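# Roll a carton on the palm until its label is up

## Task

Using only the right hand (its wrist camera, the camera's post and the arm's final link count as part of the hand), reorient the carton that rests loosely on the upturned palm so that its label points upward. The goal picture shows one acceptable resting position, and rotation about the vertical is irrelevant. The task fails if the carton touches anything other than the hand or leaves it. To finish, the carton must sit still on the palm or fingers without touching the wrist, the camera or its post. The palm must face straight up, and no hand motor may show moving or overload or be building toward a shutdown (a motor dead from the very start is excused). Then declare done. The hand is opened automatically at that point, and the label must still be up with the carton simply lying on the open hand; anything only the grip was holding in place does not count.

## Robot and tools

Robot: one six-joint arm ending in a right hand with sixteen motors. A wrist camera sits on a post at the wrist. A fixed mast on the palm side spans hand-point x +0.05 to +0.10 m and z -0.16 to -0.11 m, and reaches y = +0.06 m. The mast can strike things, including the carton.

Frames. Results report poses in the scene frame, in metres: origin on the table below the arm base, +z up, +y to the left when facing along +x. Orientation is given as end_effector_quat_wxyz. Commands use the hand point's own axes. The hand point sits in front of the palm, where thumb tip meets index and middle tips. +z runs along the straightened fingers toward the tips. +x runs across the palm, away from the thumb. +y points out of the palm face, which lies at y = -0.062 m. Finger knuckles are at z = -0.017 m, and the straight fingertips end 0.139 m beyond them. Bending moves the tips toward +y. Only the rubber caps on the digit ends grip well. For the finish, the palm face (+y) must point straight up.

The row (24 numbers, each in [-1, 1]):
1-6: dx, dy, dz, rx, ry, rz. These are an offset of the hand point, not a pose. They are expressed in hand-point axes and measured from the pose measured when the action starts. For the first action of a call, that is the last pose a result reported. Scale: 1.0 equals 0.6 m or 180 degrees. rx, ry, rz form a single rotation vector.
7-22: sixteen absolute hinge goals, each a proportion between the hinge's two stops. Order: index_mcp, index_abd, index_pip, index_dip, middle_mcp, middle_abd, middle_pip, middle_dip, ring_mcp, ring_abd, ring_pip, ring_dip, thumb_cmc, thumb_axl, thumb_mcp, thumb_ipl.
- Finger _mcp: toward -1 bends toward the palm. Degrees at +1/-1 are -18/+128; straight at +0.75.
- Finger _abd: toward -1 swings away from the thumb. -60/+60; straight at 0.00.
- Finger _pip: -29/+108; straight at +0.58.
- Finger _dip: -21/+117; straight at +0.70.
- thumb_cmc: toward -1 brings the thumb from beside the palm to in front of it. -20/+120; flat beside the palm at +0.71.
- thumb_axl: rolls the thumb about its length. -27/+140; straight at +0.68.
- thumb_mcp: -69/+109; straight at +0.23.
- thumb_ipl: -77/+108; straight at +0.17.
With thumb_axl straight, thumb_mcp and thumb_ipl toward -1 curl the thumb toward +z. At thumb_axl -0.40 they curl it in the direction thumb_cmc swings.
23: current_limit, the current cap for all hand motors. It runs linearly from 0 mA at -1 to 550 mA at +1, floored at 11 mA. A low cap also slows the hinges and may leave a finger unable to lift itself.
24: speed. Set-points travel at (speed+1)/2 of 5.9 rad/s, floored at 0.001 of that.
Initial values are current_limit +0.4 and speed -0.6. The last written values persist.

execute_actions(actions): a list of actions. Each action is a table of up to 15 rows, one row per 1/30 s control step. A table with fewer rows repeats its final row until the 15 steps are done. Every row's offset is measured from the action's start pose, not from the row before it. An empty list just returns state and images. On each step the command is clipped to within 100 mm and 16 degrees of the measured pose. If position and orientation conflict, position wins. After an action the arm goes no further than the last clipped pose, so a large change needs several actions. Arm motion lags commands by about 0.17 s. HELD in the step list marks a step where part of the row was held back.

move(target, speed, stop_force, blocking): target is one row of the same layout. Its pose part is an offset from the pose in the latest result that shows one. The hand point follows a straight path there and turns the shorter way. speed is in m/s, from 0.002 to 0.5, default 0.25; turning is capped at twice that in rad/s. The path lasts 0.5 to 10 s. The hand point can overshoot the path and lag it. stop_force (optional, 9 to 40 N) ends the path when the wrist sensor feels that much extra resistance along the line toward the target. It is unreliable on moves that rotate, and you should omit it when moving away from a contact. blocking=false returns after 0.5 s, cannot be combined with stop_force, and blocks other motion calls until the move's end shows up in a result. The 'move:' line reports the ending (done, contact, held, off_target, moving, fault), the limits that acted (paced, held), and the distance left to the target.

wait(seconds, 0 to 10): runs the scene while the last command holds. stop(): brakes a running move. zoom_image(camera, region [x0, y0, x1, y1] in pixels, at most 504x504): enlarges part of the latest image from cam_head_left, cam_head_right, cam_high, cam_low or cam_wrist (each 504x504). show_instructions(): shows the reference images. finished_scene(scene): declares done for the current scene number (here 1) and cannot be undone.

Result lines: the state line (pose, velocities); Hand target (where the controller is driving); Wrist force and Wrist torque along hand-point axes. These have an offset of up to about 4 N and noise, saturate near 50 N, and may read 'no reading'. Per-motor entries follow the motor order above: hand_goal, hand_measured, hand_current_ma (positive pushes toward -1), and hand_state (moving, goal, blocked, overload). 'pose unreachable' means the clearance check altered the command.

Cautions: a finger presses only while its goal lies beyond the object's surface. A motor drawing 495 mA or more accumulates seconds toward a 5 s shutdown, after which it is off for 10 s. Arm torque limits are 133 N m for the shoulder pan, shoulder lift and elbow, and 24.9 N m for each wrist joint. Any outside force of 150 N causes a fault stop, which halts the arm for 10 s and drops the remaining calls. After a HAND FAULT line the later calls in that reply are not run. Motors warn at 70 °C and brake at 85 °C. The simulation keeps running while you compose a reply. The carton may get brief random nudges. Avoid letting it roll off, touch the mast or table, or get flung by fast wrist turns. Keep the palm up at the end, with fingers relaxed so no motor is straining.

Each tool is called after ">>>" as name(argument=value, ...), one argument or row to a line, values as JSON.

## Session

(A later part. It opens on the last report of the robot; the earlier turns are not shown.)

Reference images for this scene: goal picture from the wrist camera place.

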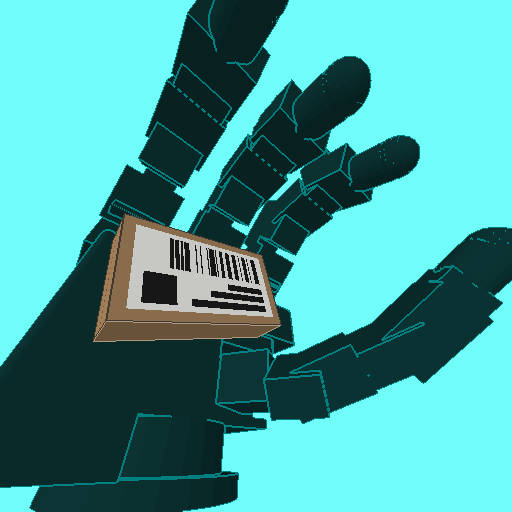

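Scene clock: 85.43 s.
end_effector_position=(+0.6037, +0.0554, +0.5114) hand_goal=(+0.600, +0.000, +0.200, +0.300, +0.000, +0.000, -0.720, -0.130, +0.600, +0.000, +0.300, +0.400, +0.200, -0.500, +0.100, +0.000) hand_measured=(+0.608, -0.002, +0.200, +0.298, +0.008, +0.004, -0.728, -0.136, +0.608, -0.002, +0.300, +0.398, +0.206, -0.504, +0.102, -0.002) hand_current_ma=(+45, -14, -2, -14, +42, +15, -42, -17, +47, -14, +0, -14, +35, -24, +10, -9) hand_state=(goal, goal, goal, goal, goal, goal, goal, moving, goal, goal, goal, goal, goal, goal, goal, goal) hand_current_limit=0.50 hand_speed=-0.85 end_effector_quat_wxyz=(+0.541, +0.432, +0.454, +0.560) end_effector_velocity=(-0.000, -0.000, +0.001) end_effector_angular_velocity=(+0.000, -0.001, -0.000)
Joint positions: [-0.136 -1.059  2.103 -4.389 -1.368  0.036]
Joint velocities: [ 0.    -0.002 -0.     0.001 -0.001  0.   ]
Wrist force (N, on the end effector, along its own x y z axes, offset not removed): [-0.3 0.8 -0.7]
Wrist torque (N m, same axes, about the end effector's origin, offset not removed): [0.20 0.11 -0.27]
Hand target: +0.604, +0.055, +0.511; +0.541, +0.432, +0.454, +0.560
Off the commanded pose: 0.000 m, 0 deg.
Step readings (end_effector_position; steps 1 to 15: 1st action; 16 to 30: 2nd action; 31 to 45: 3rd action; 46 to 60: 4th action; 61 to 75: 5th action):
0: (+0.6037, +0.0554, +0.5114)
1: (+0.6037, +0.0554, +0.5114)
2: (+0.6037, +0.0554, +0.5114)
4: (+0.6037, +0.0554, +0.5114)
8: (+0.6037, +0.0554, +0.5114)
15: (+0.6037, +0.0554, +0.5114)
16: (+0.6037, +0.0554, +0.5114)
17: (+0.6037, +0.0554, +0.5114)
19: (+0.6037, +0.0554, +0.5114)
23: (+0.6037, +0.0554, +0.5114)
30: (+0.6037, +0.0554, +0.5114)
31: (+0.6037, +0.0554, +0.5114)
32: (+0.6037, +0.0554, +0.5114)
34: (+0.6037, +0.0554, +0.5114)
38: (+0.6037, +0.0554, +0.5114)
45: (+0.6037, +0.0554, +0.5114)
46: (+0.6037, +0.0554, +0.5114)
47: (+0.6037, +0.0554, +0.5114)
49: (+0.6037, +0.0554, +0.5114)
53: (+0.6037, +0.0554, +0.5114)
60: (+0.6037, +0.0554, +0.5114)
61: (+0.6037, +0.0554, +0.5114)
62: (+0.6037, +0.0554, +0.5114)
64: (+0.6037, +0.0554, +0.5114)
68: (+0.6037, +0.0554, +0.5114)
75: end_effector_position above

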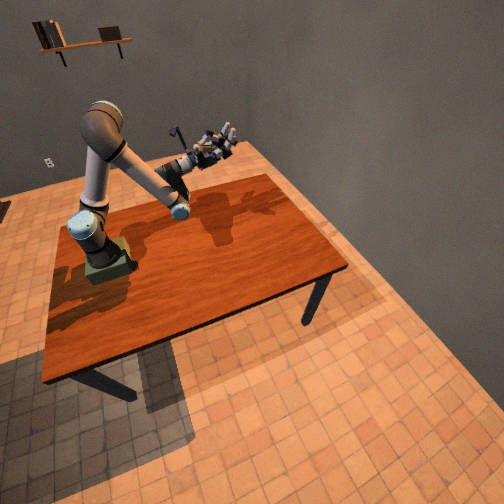

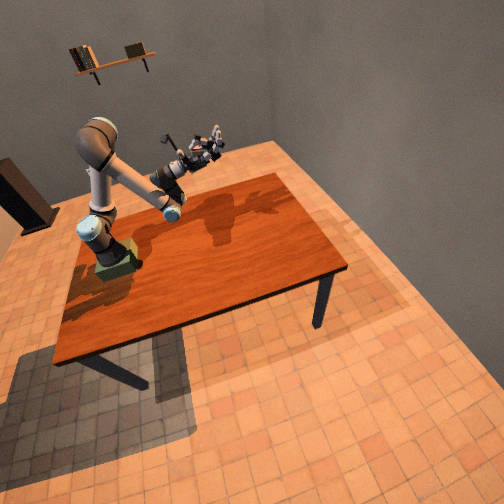

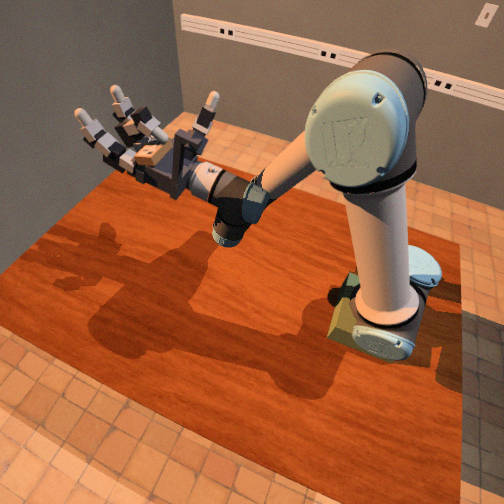

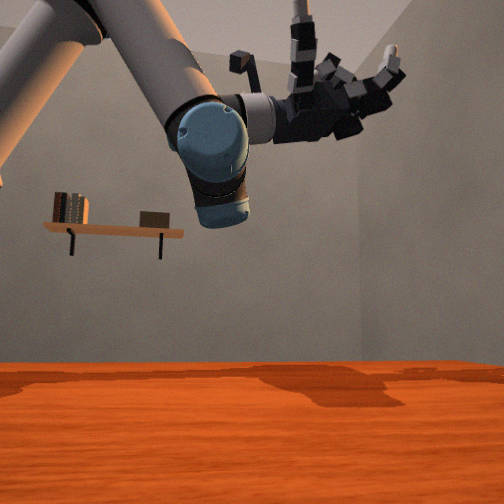

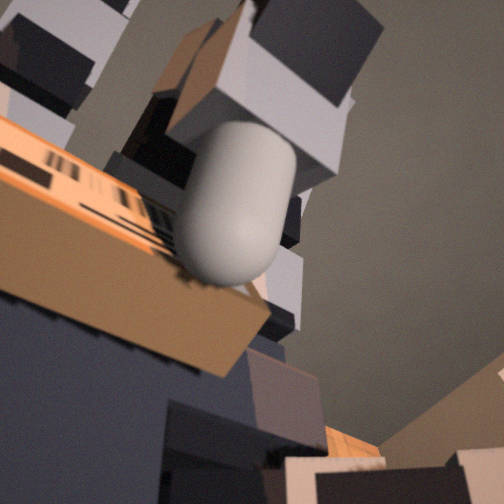

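Passed above it; tip is now over the upper edge. Press down.

>>> move(
  target=[0,0,0,0,0,0, 0.6,0,0.2,0.3, -0.08,0.0,-0.95,-0.13, 0.6,0,0.3,0.4, 0.2,-0.5,0.1,0, 0.3,-0.85],
)

Scene clock: 88.10 s.
end_effector_position=(+0.6037, +0.0554, +0.5114) hand_goal=(+0.600, +0.000, +0.200, +0.300, -0.080, +0.000, -0.950, -0.130, +0.600, +0.000, +0.300, +0.400, +0.200, -0.500, +0.100, +0.000) hand_measured=(+0.608, -0.002, +0.200, +0.298, -0.058, +0.002, -0.772, -0.112, +0.608, -0.002, +0.300, +0.398, +0.206, -0.504, +0.102, -0.002) hand_current_ma=(+45, -14, -2, -14, +121, +13, +357, +87, +47, -14, +0, -14, +35, -24, +10, -9) hand_state=(goal, goal, goal, goal, blocked, goal, blocked, goal, goal, goal, goal, goal, goal, goal, goal, goal) hand_current_limit=0.30 hand_speed=-0.85 end_effector_quat_wxyz=(+0.541, +0.432, +0.454, +0.560) end_effector_velocity=(-0.000, -0.000, +0.000) end_effector_angular_velocity=(+0.000, -0.001, -0.000)
Joint positions: [-0.136 -1.059  2.103 -4.389 -1.368  0.036]
Joint velocities: [ 0.    -0.    -0.     0.    -0.001  0.   ]
Wrist force (N, on the end effector, along its own x y z axes, offset not removed): [0.9 0.6 -1.1]
Wrist torque (N m, same axes, about the end effector's origin, offset not removed): [0.18 -0.13 -0.17]
Hand target: +0.604, +0.055, +0.511; +0.541, +0.432, +0.454, +0.560
Off the commanded pose: 0.000 m, 0 deg.
move: done

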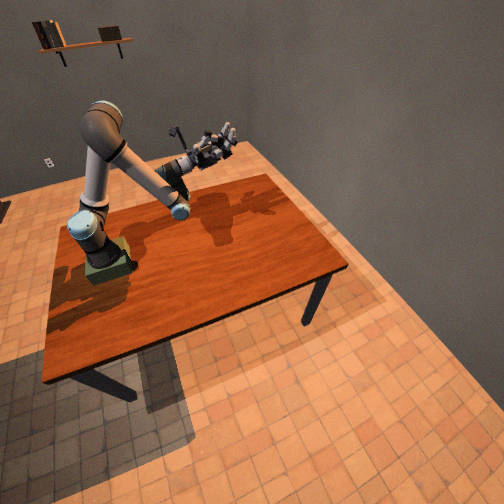

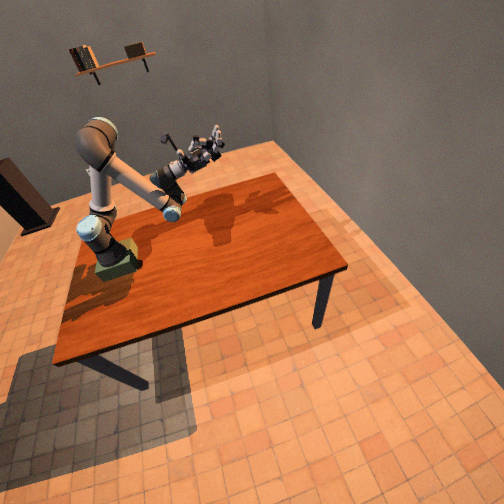

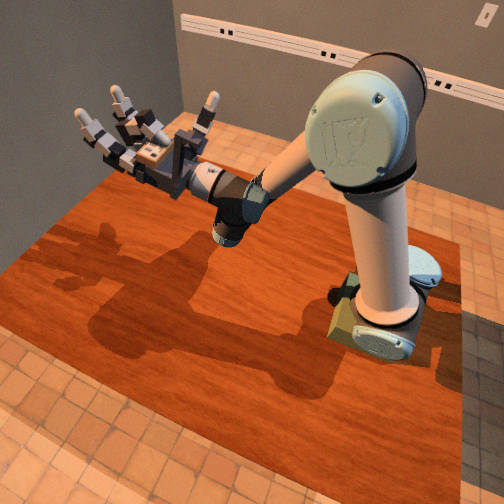

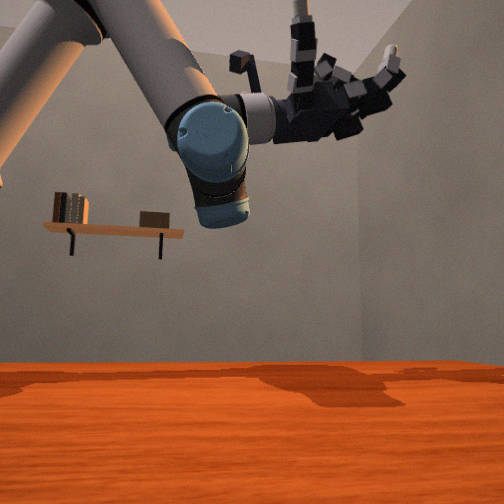

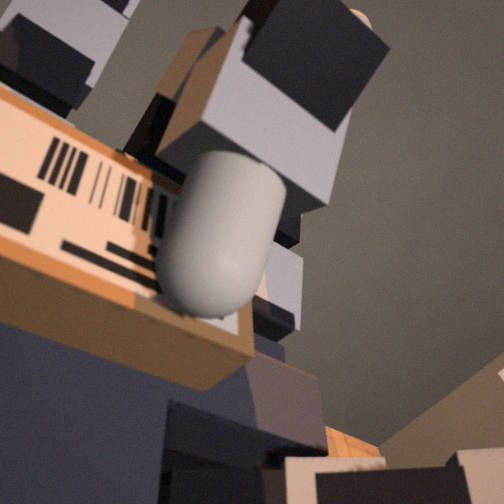

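Nearly flat. Drag it onto the palm with mcp.

>>> execute_actions(
  actions=[
    [[0,0,0,0,0,0, 0.6,0,0.2,0.3, -0.2,0.0,-0.76,-0.08, 0.3,0,0.4,0.4, 0.2,-0.5,0.1,0, 0.5,-0.7]],
    [[0,0,0,0,0,0, 0.6,0,0.2,0.3, -0.3,0.0,-0.66,0.0, 0.0,0,0.4,0.4, 0.2,-0.5,0.1,0, 0.5,-0.7]],
    [[0,0,0,0,0,0, 0.6,0,0.2,0.3, -0.4,0.0,-0.56,0.1, -0.35,0,0.4,0.4, 0.2,-0.5,0.1,0, 0.5,-0.7]],
    [[0,0,0,0,0,0, 0.6,0,0.2,0.3, -0.5,0.0,-0.4,0.2, -0.5,0,0.4,0.4, 0.2,-0.5,0.1,0, 0.5,-0.7]],
  ],
)

Scene clock: 99.67 s.
end_effector_position=(+0.6037, +0.0554, +0.5114) hand_goal=(+0.600, +0.000, +0.200, +0.300, -0.500, +0.000, -0.400, +0.200, -0.500, +0.000, +0.400, +0.400, +0.200, -0.500, +0.100, +0.000) hand_measured=(+0.608, -0.002, +0.200, +0.298, -0.502, +0.002, -0.410, +0.196, -0.500, -0.002, +0.400, +0.398, +0.206, -0.504, +0.102, -0.002) hand_current_ma=(+45, -14, -2, -14, -9, +13, -54, -21, +0, -14, -2, -14, +35, -24, +10, -9) hand_state=(goal, goal, goal, goal, goal, goal, goal, goal, goal, goal, goal, goal, goal, goal, goal, goal) hand_current_limit=0.50 hand_speed=-0.70 end_effector_quat_wxyz=(+0.541, +0.432, +0.454, +0.560) end_effector_velocity=(+0.000, +0.000, -0.000) end_effector_angular_velocity=(-0.000, +0.001, -0.001)
Joint positions: [-0.136 -1.059  2.103 -4.389 -1.368  0.036]
Joint velocities: [ 0.001  0.     0.     0.    -0.001 -0.001]
Wrist force (N, on the end effector, along its own x y z axes, offset not removed): [-0.5 -0.3 -1.2]
Wrist torque (N m, same axes, about the end effector's origin, offset not removed): [-0.13 0.08 -0.34]
Hand target: +0.604, +0.055, +0.511; +0.541, +0.432, +0.454, +0.560
Off the commanded pose: 0.000 m, 0 deg.
Step readings (end_effector_position; steps 1 to 15: 1st action; 16 to 30: 2nd action; 31 to 45: 3rd action; 46 to 60: 4th action):
0: (+0.6037, +0.0554, +0.5114)
1: (+0.6037, +0.0554, +0.5114)
2: (+0.6037, +0.0554, +0.5114)
4: (+0.6037, +0.0554, +0.5114)
8: (+0.6037, +0.0554, +0.5114)
15: (+0.6037, +0.0554, +0.5114)
16: (+0.6037, +0.0554, +0.5114)
17: (+0.6037, +0.0554, +0.5114)
19: (+0.6037, +0.0554, +0.5114)
23: (+0.6037, +0.0554, +0.5114)
30: (+0.6037, +0.0554, +0.5114)
31: (+0.6037, +0.0554, +0.5114)
32: (+0.6037, +0.0554, +0.5114)
34: (+0.6037, +0.0554, +0.5114)
38: (+0.6037, +0.0554, +0.5114)
45: (+0.6037, +0.0554, +0.5114)
46: (+0.6037, +0.0554, +0.5114)
47: (+0.6037, +0.0554, +0.5114)
49: (+0.6037, +0.0554, +0.5114)
53: (+0.6037, +0.0554, +0.5114)
60: end_effector_position above

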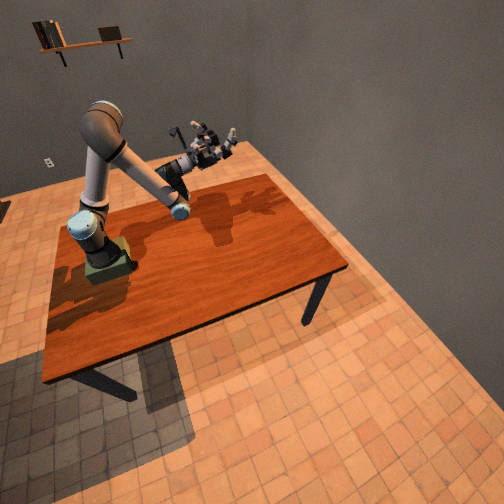

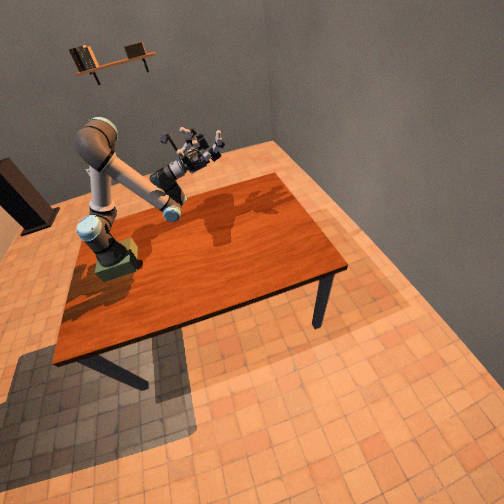

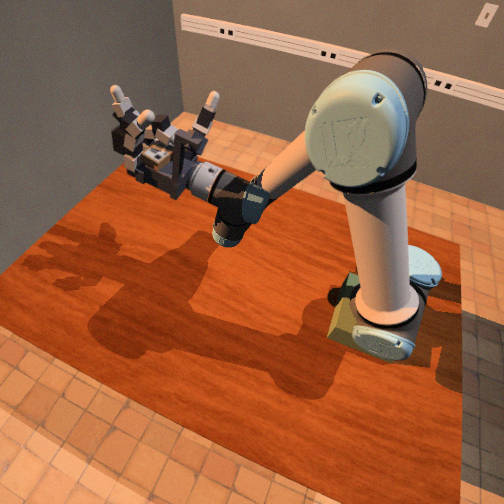

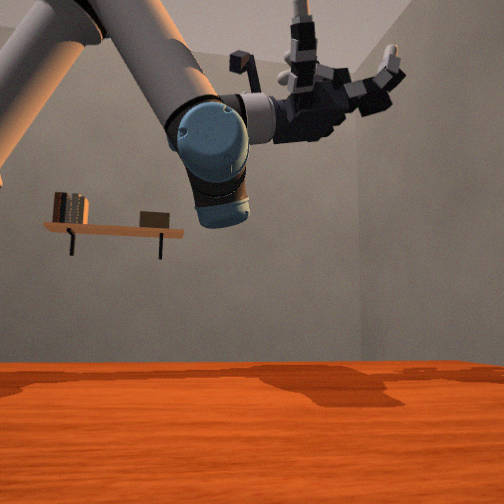

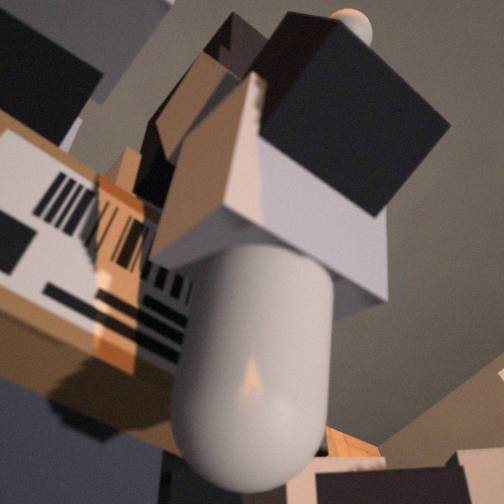

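Nudge further in with the proximal links, then level and open.

>>> execute_actions(
  actions=[
    [[0,0,0,0,0,0, 0.6,0,0.2,0.3, -0.5,0.0,0.2,0.5, -0.8,0,0.55,0.6, 0.2,-0.5,0.1,0, 0.3,-0.5]],
    [[0,0,0,0,0,0, 0.6,0,0.2,0.3, -0.85,0.0,0.55,0.6, -0.85,0,0.55,0.6, 0.2,-0.5,0.1,0, 0.3,-0.6]],
  ],
)

>>> move(
  target=[0,0,0,0.069,0,0.002, 0.6,0,0.3,0.4, 0.6,0.0,0.3,0.4, 0.6,0,0.3,0.4, 0.2,-0.5,0.1,0, 0.4,-0.4],
  speed=0.13,
)

Scene clock: 105.00 s.
end_effector_position=(+0.6037, +0.0554, +0.5114) hand_goal=(+0.600, +0.000, +0.200, +0.300, -0.850, +0.000, +0.550, +0.600, -0.850, +0.000, +0.550, +0.600, +0.200, -0.500, +0.100, +0.000) hand_measured=(+0.608, -0.002, +0.200, +0.298, -0.852, +0.002, +0.356, +0.596, -0.854, -0.002, +0.544, +0.596, +0.206, -0.504, +0.102, -0.002) hand_current_ma=(+45, -14, -2, -14, -43, +13, -91, -22, -21, -14, -31, -20, +35, -24, +10, -9) hand_state=(goal, goal, goal, goal, moving, goal, moving, goal, goal, goal, goal, goal, goal, goal, goal, goal) hand_current_limit=0.30 hand_speed=-0.60 end_effector_quat_wxyz=(+0.541, +0.432, +0.454, +0.560) end_effector_velocity=(+0.000, +0.000, -0.000) end_effector_angular_velocity=(+0.001, +0.002, +0.001)
Joint positions: [-0.136 -1.059  2.103 -4.389 -1.368  0.036]
Joint velocities: [ 0.001 -0.    -0.     0.002 -0.     0.001]
Wrist force (N, on the end effector, along its own x y z axes, offset not removed): [-1.1 0.7 -0.4]
Wrist torque (N m, same axes, about the end effector's origin, offset not removed): [-0.09 0.17 -0.25]
Hand target: +0.604, +0.055, +0.511; +0.541, +0.432, +0.454, +0.560
Off the commanded pose: 0.000 m, 0 deg.
Step readings (end_effector_position; steps 1 to 15: 1st action; 16 to 30: 2nd action):
0: (+0.6037, +0.0554, +0.5114)
1: (+0.6037, +0.0554, +0.5114)
2: (+0.6037, +0.0554, +0.5114)
4: (+0.6037, +0.0554, +0.5114)
8: (+0.6037, +0.0554, +0.5114)
15: (+0.6037, +0.0554, +0.5114)
16: (+0.6037, +0.0554, +0.5114)
17: (+0.6037, +0.0554, +0.5114)
19: (+0.6037, +0.0554, +0.5114)
23: (+0.6037, +0.0554, +0.5114)
30: end_effector_position above

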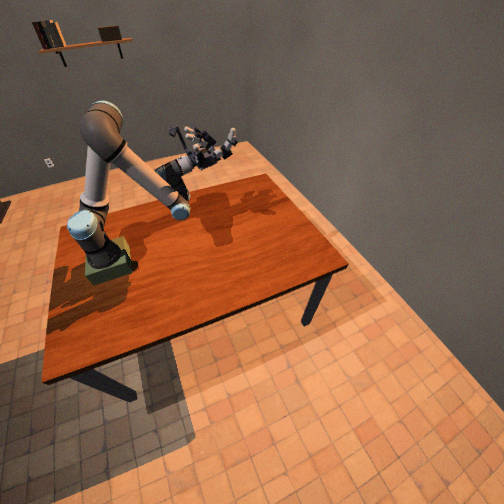

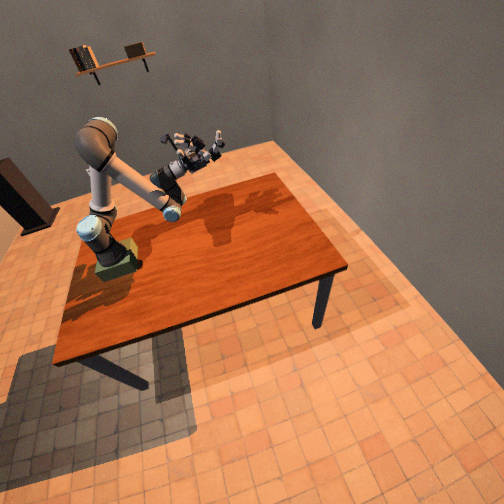

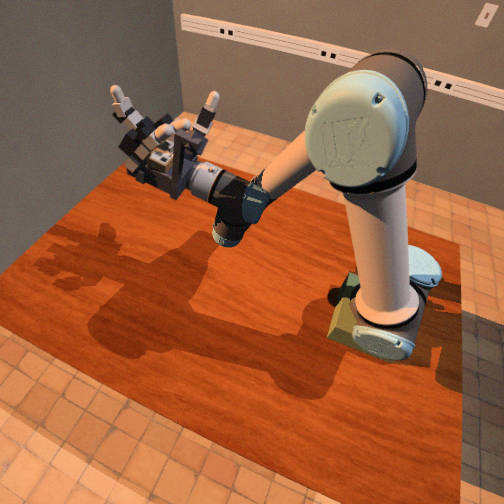

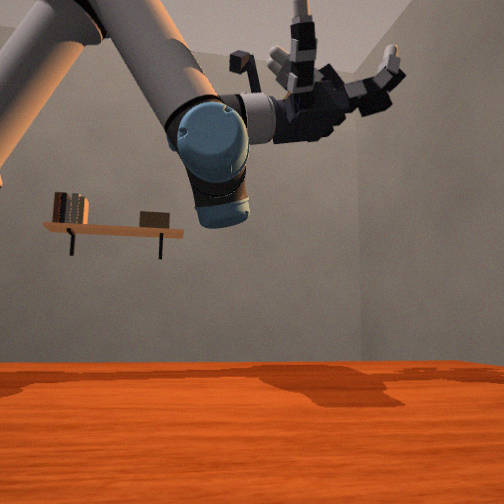

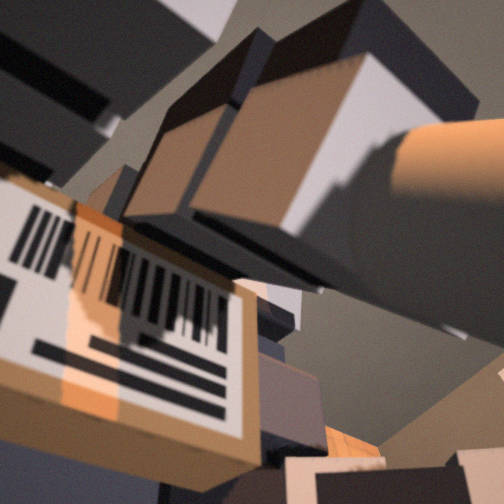

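Scene clock: 106.83 s.
end_effector_position=(+0.6037, +0.0554, +0.5114) hand_goal=(+0.600, +0.000, +0.300, +0.400, +0.600, +0.000, +0.300, +0.400, +0.600, +0.000, +0.300, +0.400, +0.200, -0.500, +0.100, +0.000) hand_measured=(+0.608, -0.002, +0.300, +0.398, +0.610, +0.002, +0.300, +0.402, +0.610, -0.002, +0.300, +0.402, +0.206, -0.504, +0.102, -0.002) hand_current_ma=(+50, -14, +1, -13, +56, +13, +4, +12, +51, -14, +5, +12, +35, -19, +11, -9) hand_state=(goal, goal, goal, goal, goal, goal, goal, goal, goal, goal, goal, goal, goal, goal, goal, goal) hand_current_limit=0.40 hand_speed=-0.40 end_effector_quat_wxyz=(+0.489, +0.490, +0.511, +0.510) end_effector_velocity=(-0.000, +0.001, +0.000) end_effector_angular_velocity=(-0.001, -0.001, +0.001)
Joint positions: [-0.147 -1.238  2.212 -4.096 -1.354 -0.003]
Joint velocities: [ 0.001 -0.001 -0.     0.     0.    -0.001]
Wrist force (N, on the end effector, along its own x y z axes, offset not removed): [-1.0 -1.1 -2.4]
Wrist torque (N m, same axes, about the end effector's origin, offset not removed): [0.18 0.07 -0.33]
Hand target: +0.604, +0.055, +0.511; +0.489, +0.490, +0.511, +0.510
Off the commanded pose: 0.000 m, 0 deg.
move: done

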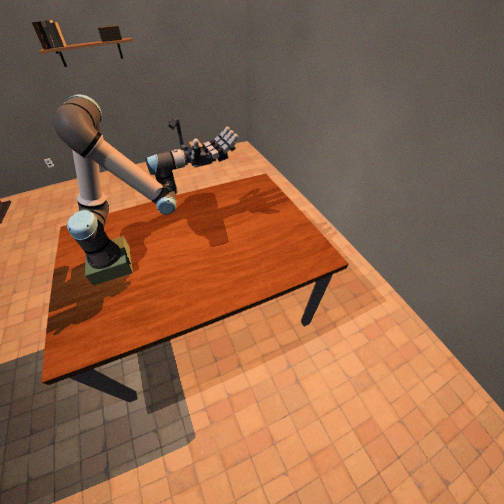

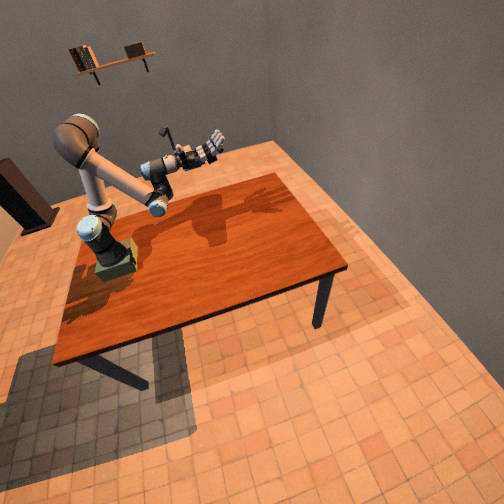

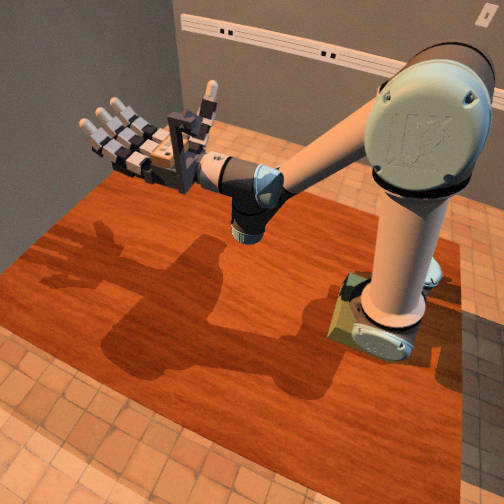

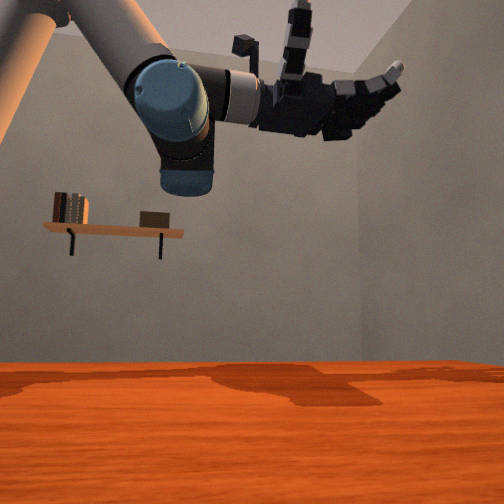

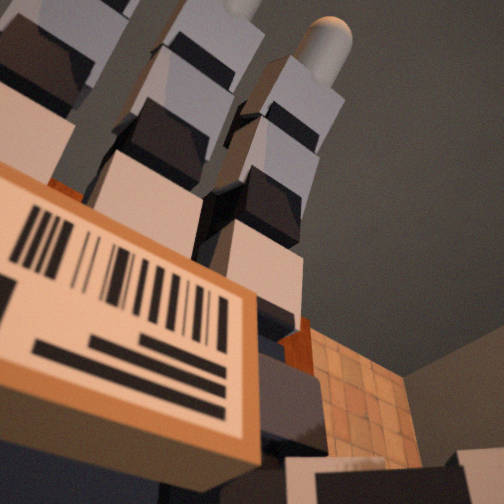

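>>> execute_actions(
  actions=[],
)

Scene clock: 108.77 s.
end_effector_position=(+0.6037, +0.0554, +0.5114) hand_goal=(+0.600, +0.000, +0.300, +0.400, +0.600, +0.000, +0.300, +0.400, +0.600, +0.000, +0.300, +0.400, +0.200, -0.500, +0.100, +0.000) hand_measured=(+0.608, -0.002, +0.300, +0.398, +0.610, +0.002, +0.300, +0.402, +0.610, -0.002, +0.300, +0.402, +0.206, -0.504, +0.102, -0.002) hand_current_ma=(+50, -14, +1, -13, +56, +13, +4, +12, +51, -14, +5, +12, +35, -19, +11, -9) hand_state=(goal, goal, goal, goal, goal, goal, goal, goal, goal, goal, goal, goal, goal, goal, goal, goal) hand_current_limit=0.40 hand_speed=-0.40 end_effector_quat_wxyz=(+0.489, +0.490, +0.511, +0.510) end_effector_velocity=(-0.000, -0.000, +0.000) end_effector_angular_velocity=(+0.001, -0.001, -0.001)
Joint positions: [-0.147 -1.238  2.212 -4.096 -1.354 -0.003]
Joint velocities: [-0.    -0.     0.    -0.001 -0.001  0.001]
Wrist force (N, on the end effector, along its own x y z axes, offset not removed): [0.4 0.5 -0.8]
Wrist torque (N m, same axes, about the end effector's origin, offset not removed): [0.18 -0.01 -0.19]
Hand target: +0.604, +0.055, +0.511; +0.489, +0.490, +0.511, +0.510
Off the commanded pose: 0.000 m, 0 deg.

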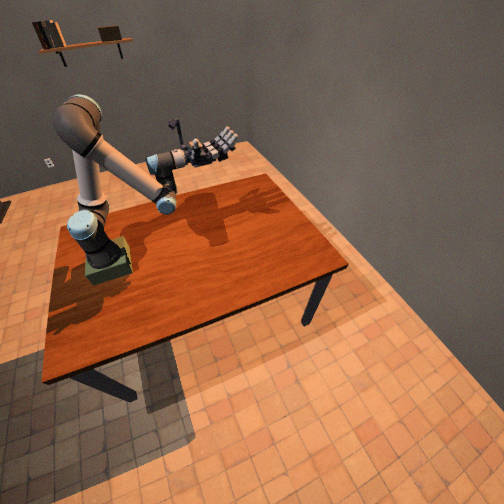

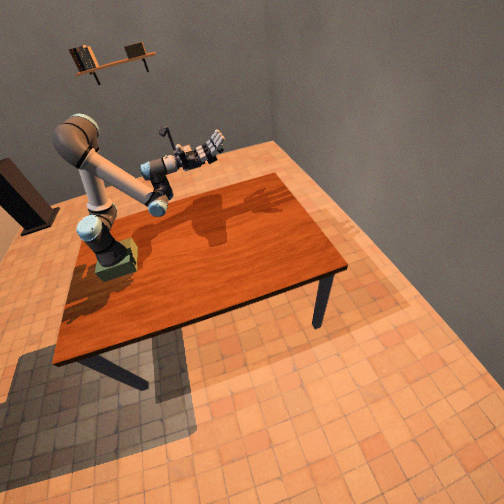

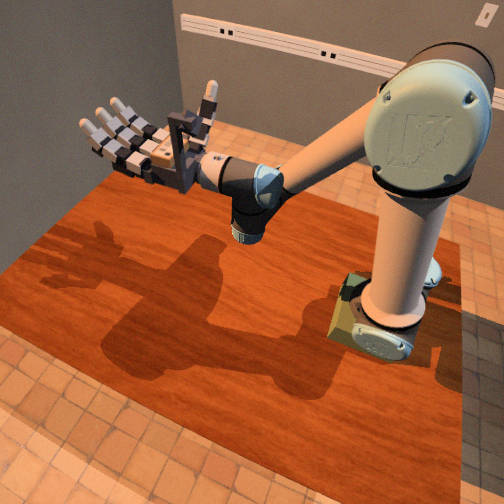

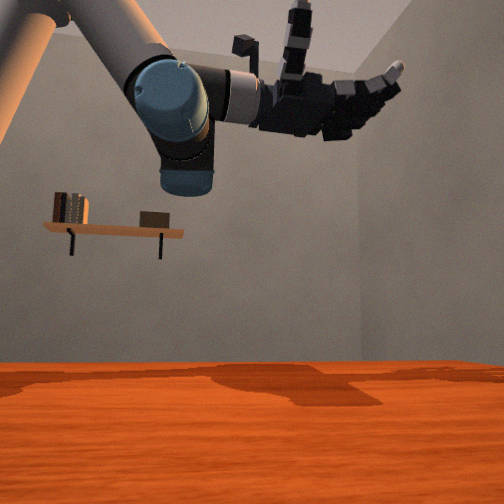

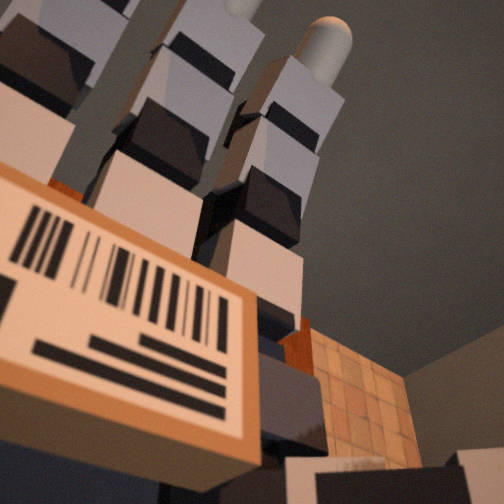

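>>> finished_scene(
  scene=2,
)

The scene is finished: the task was done.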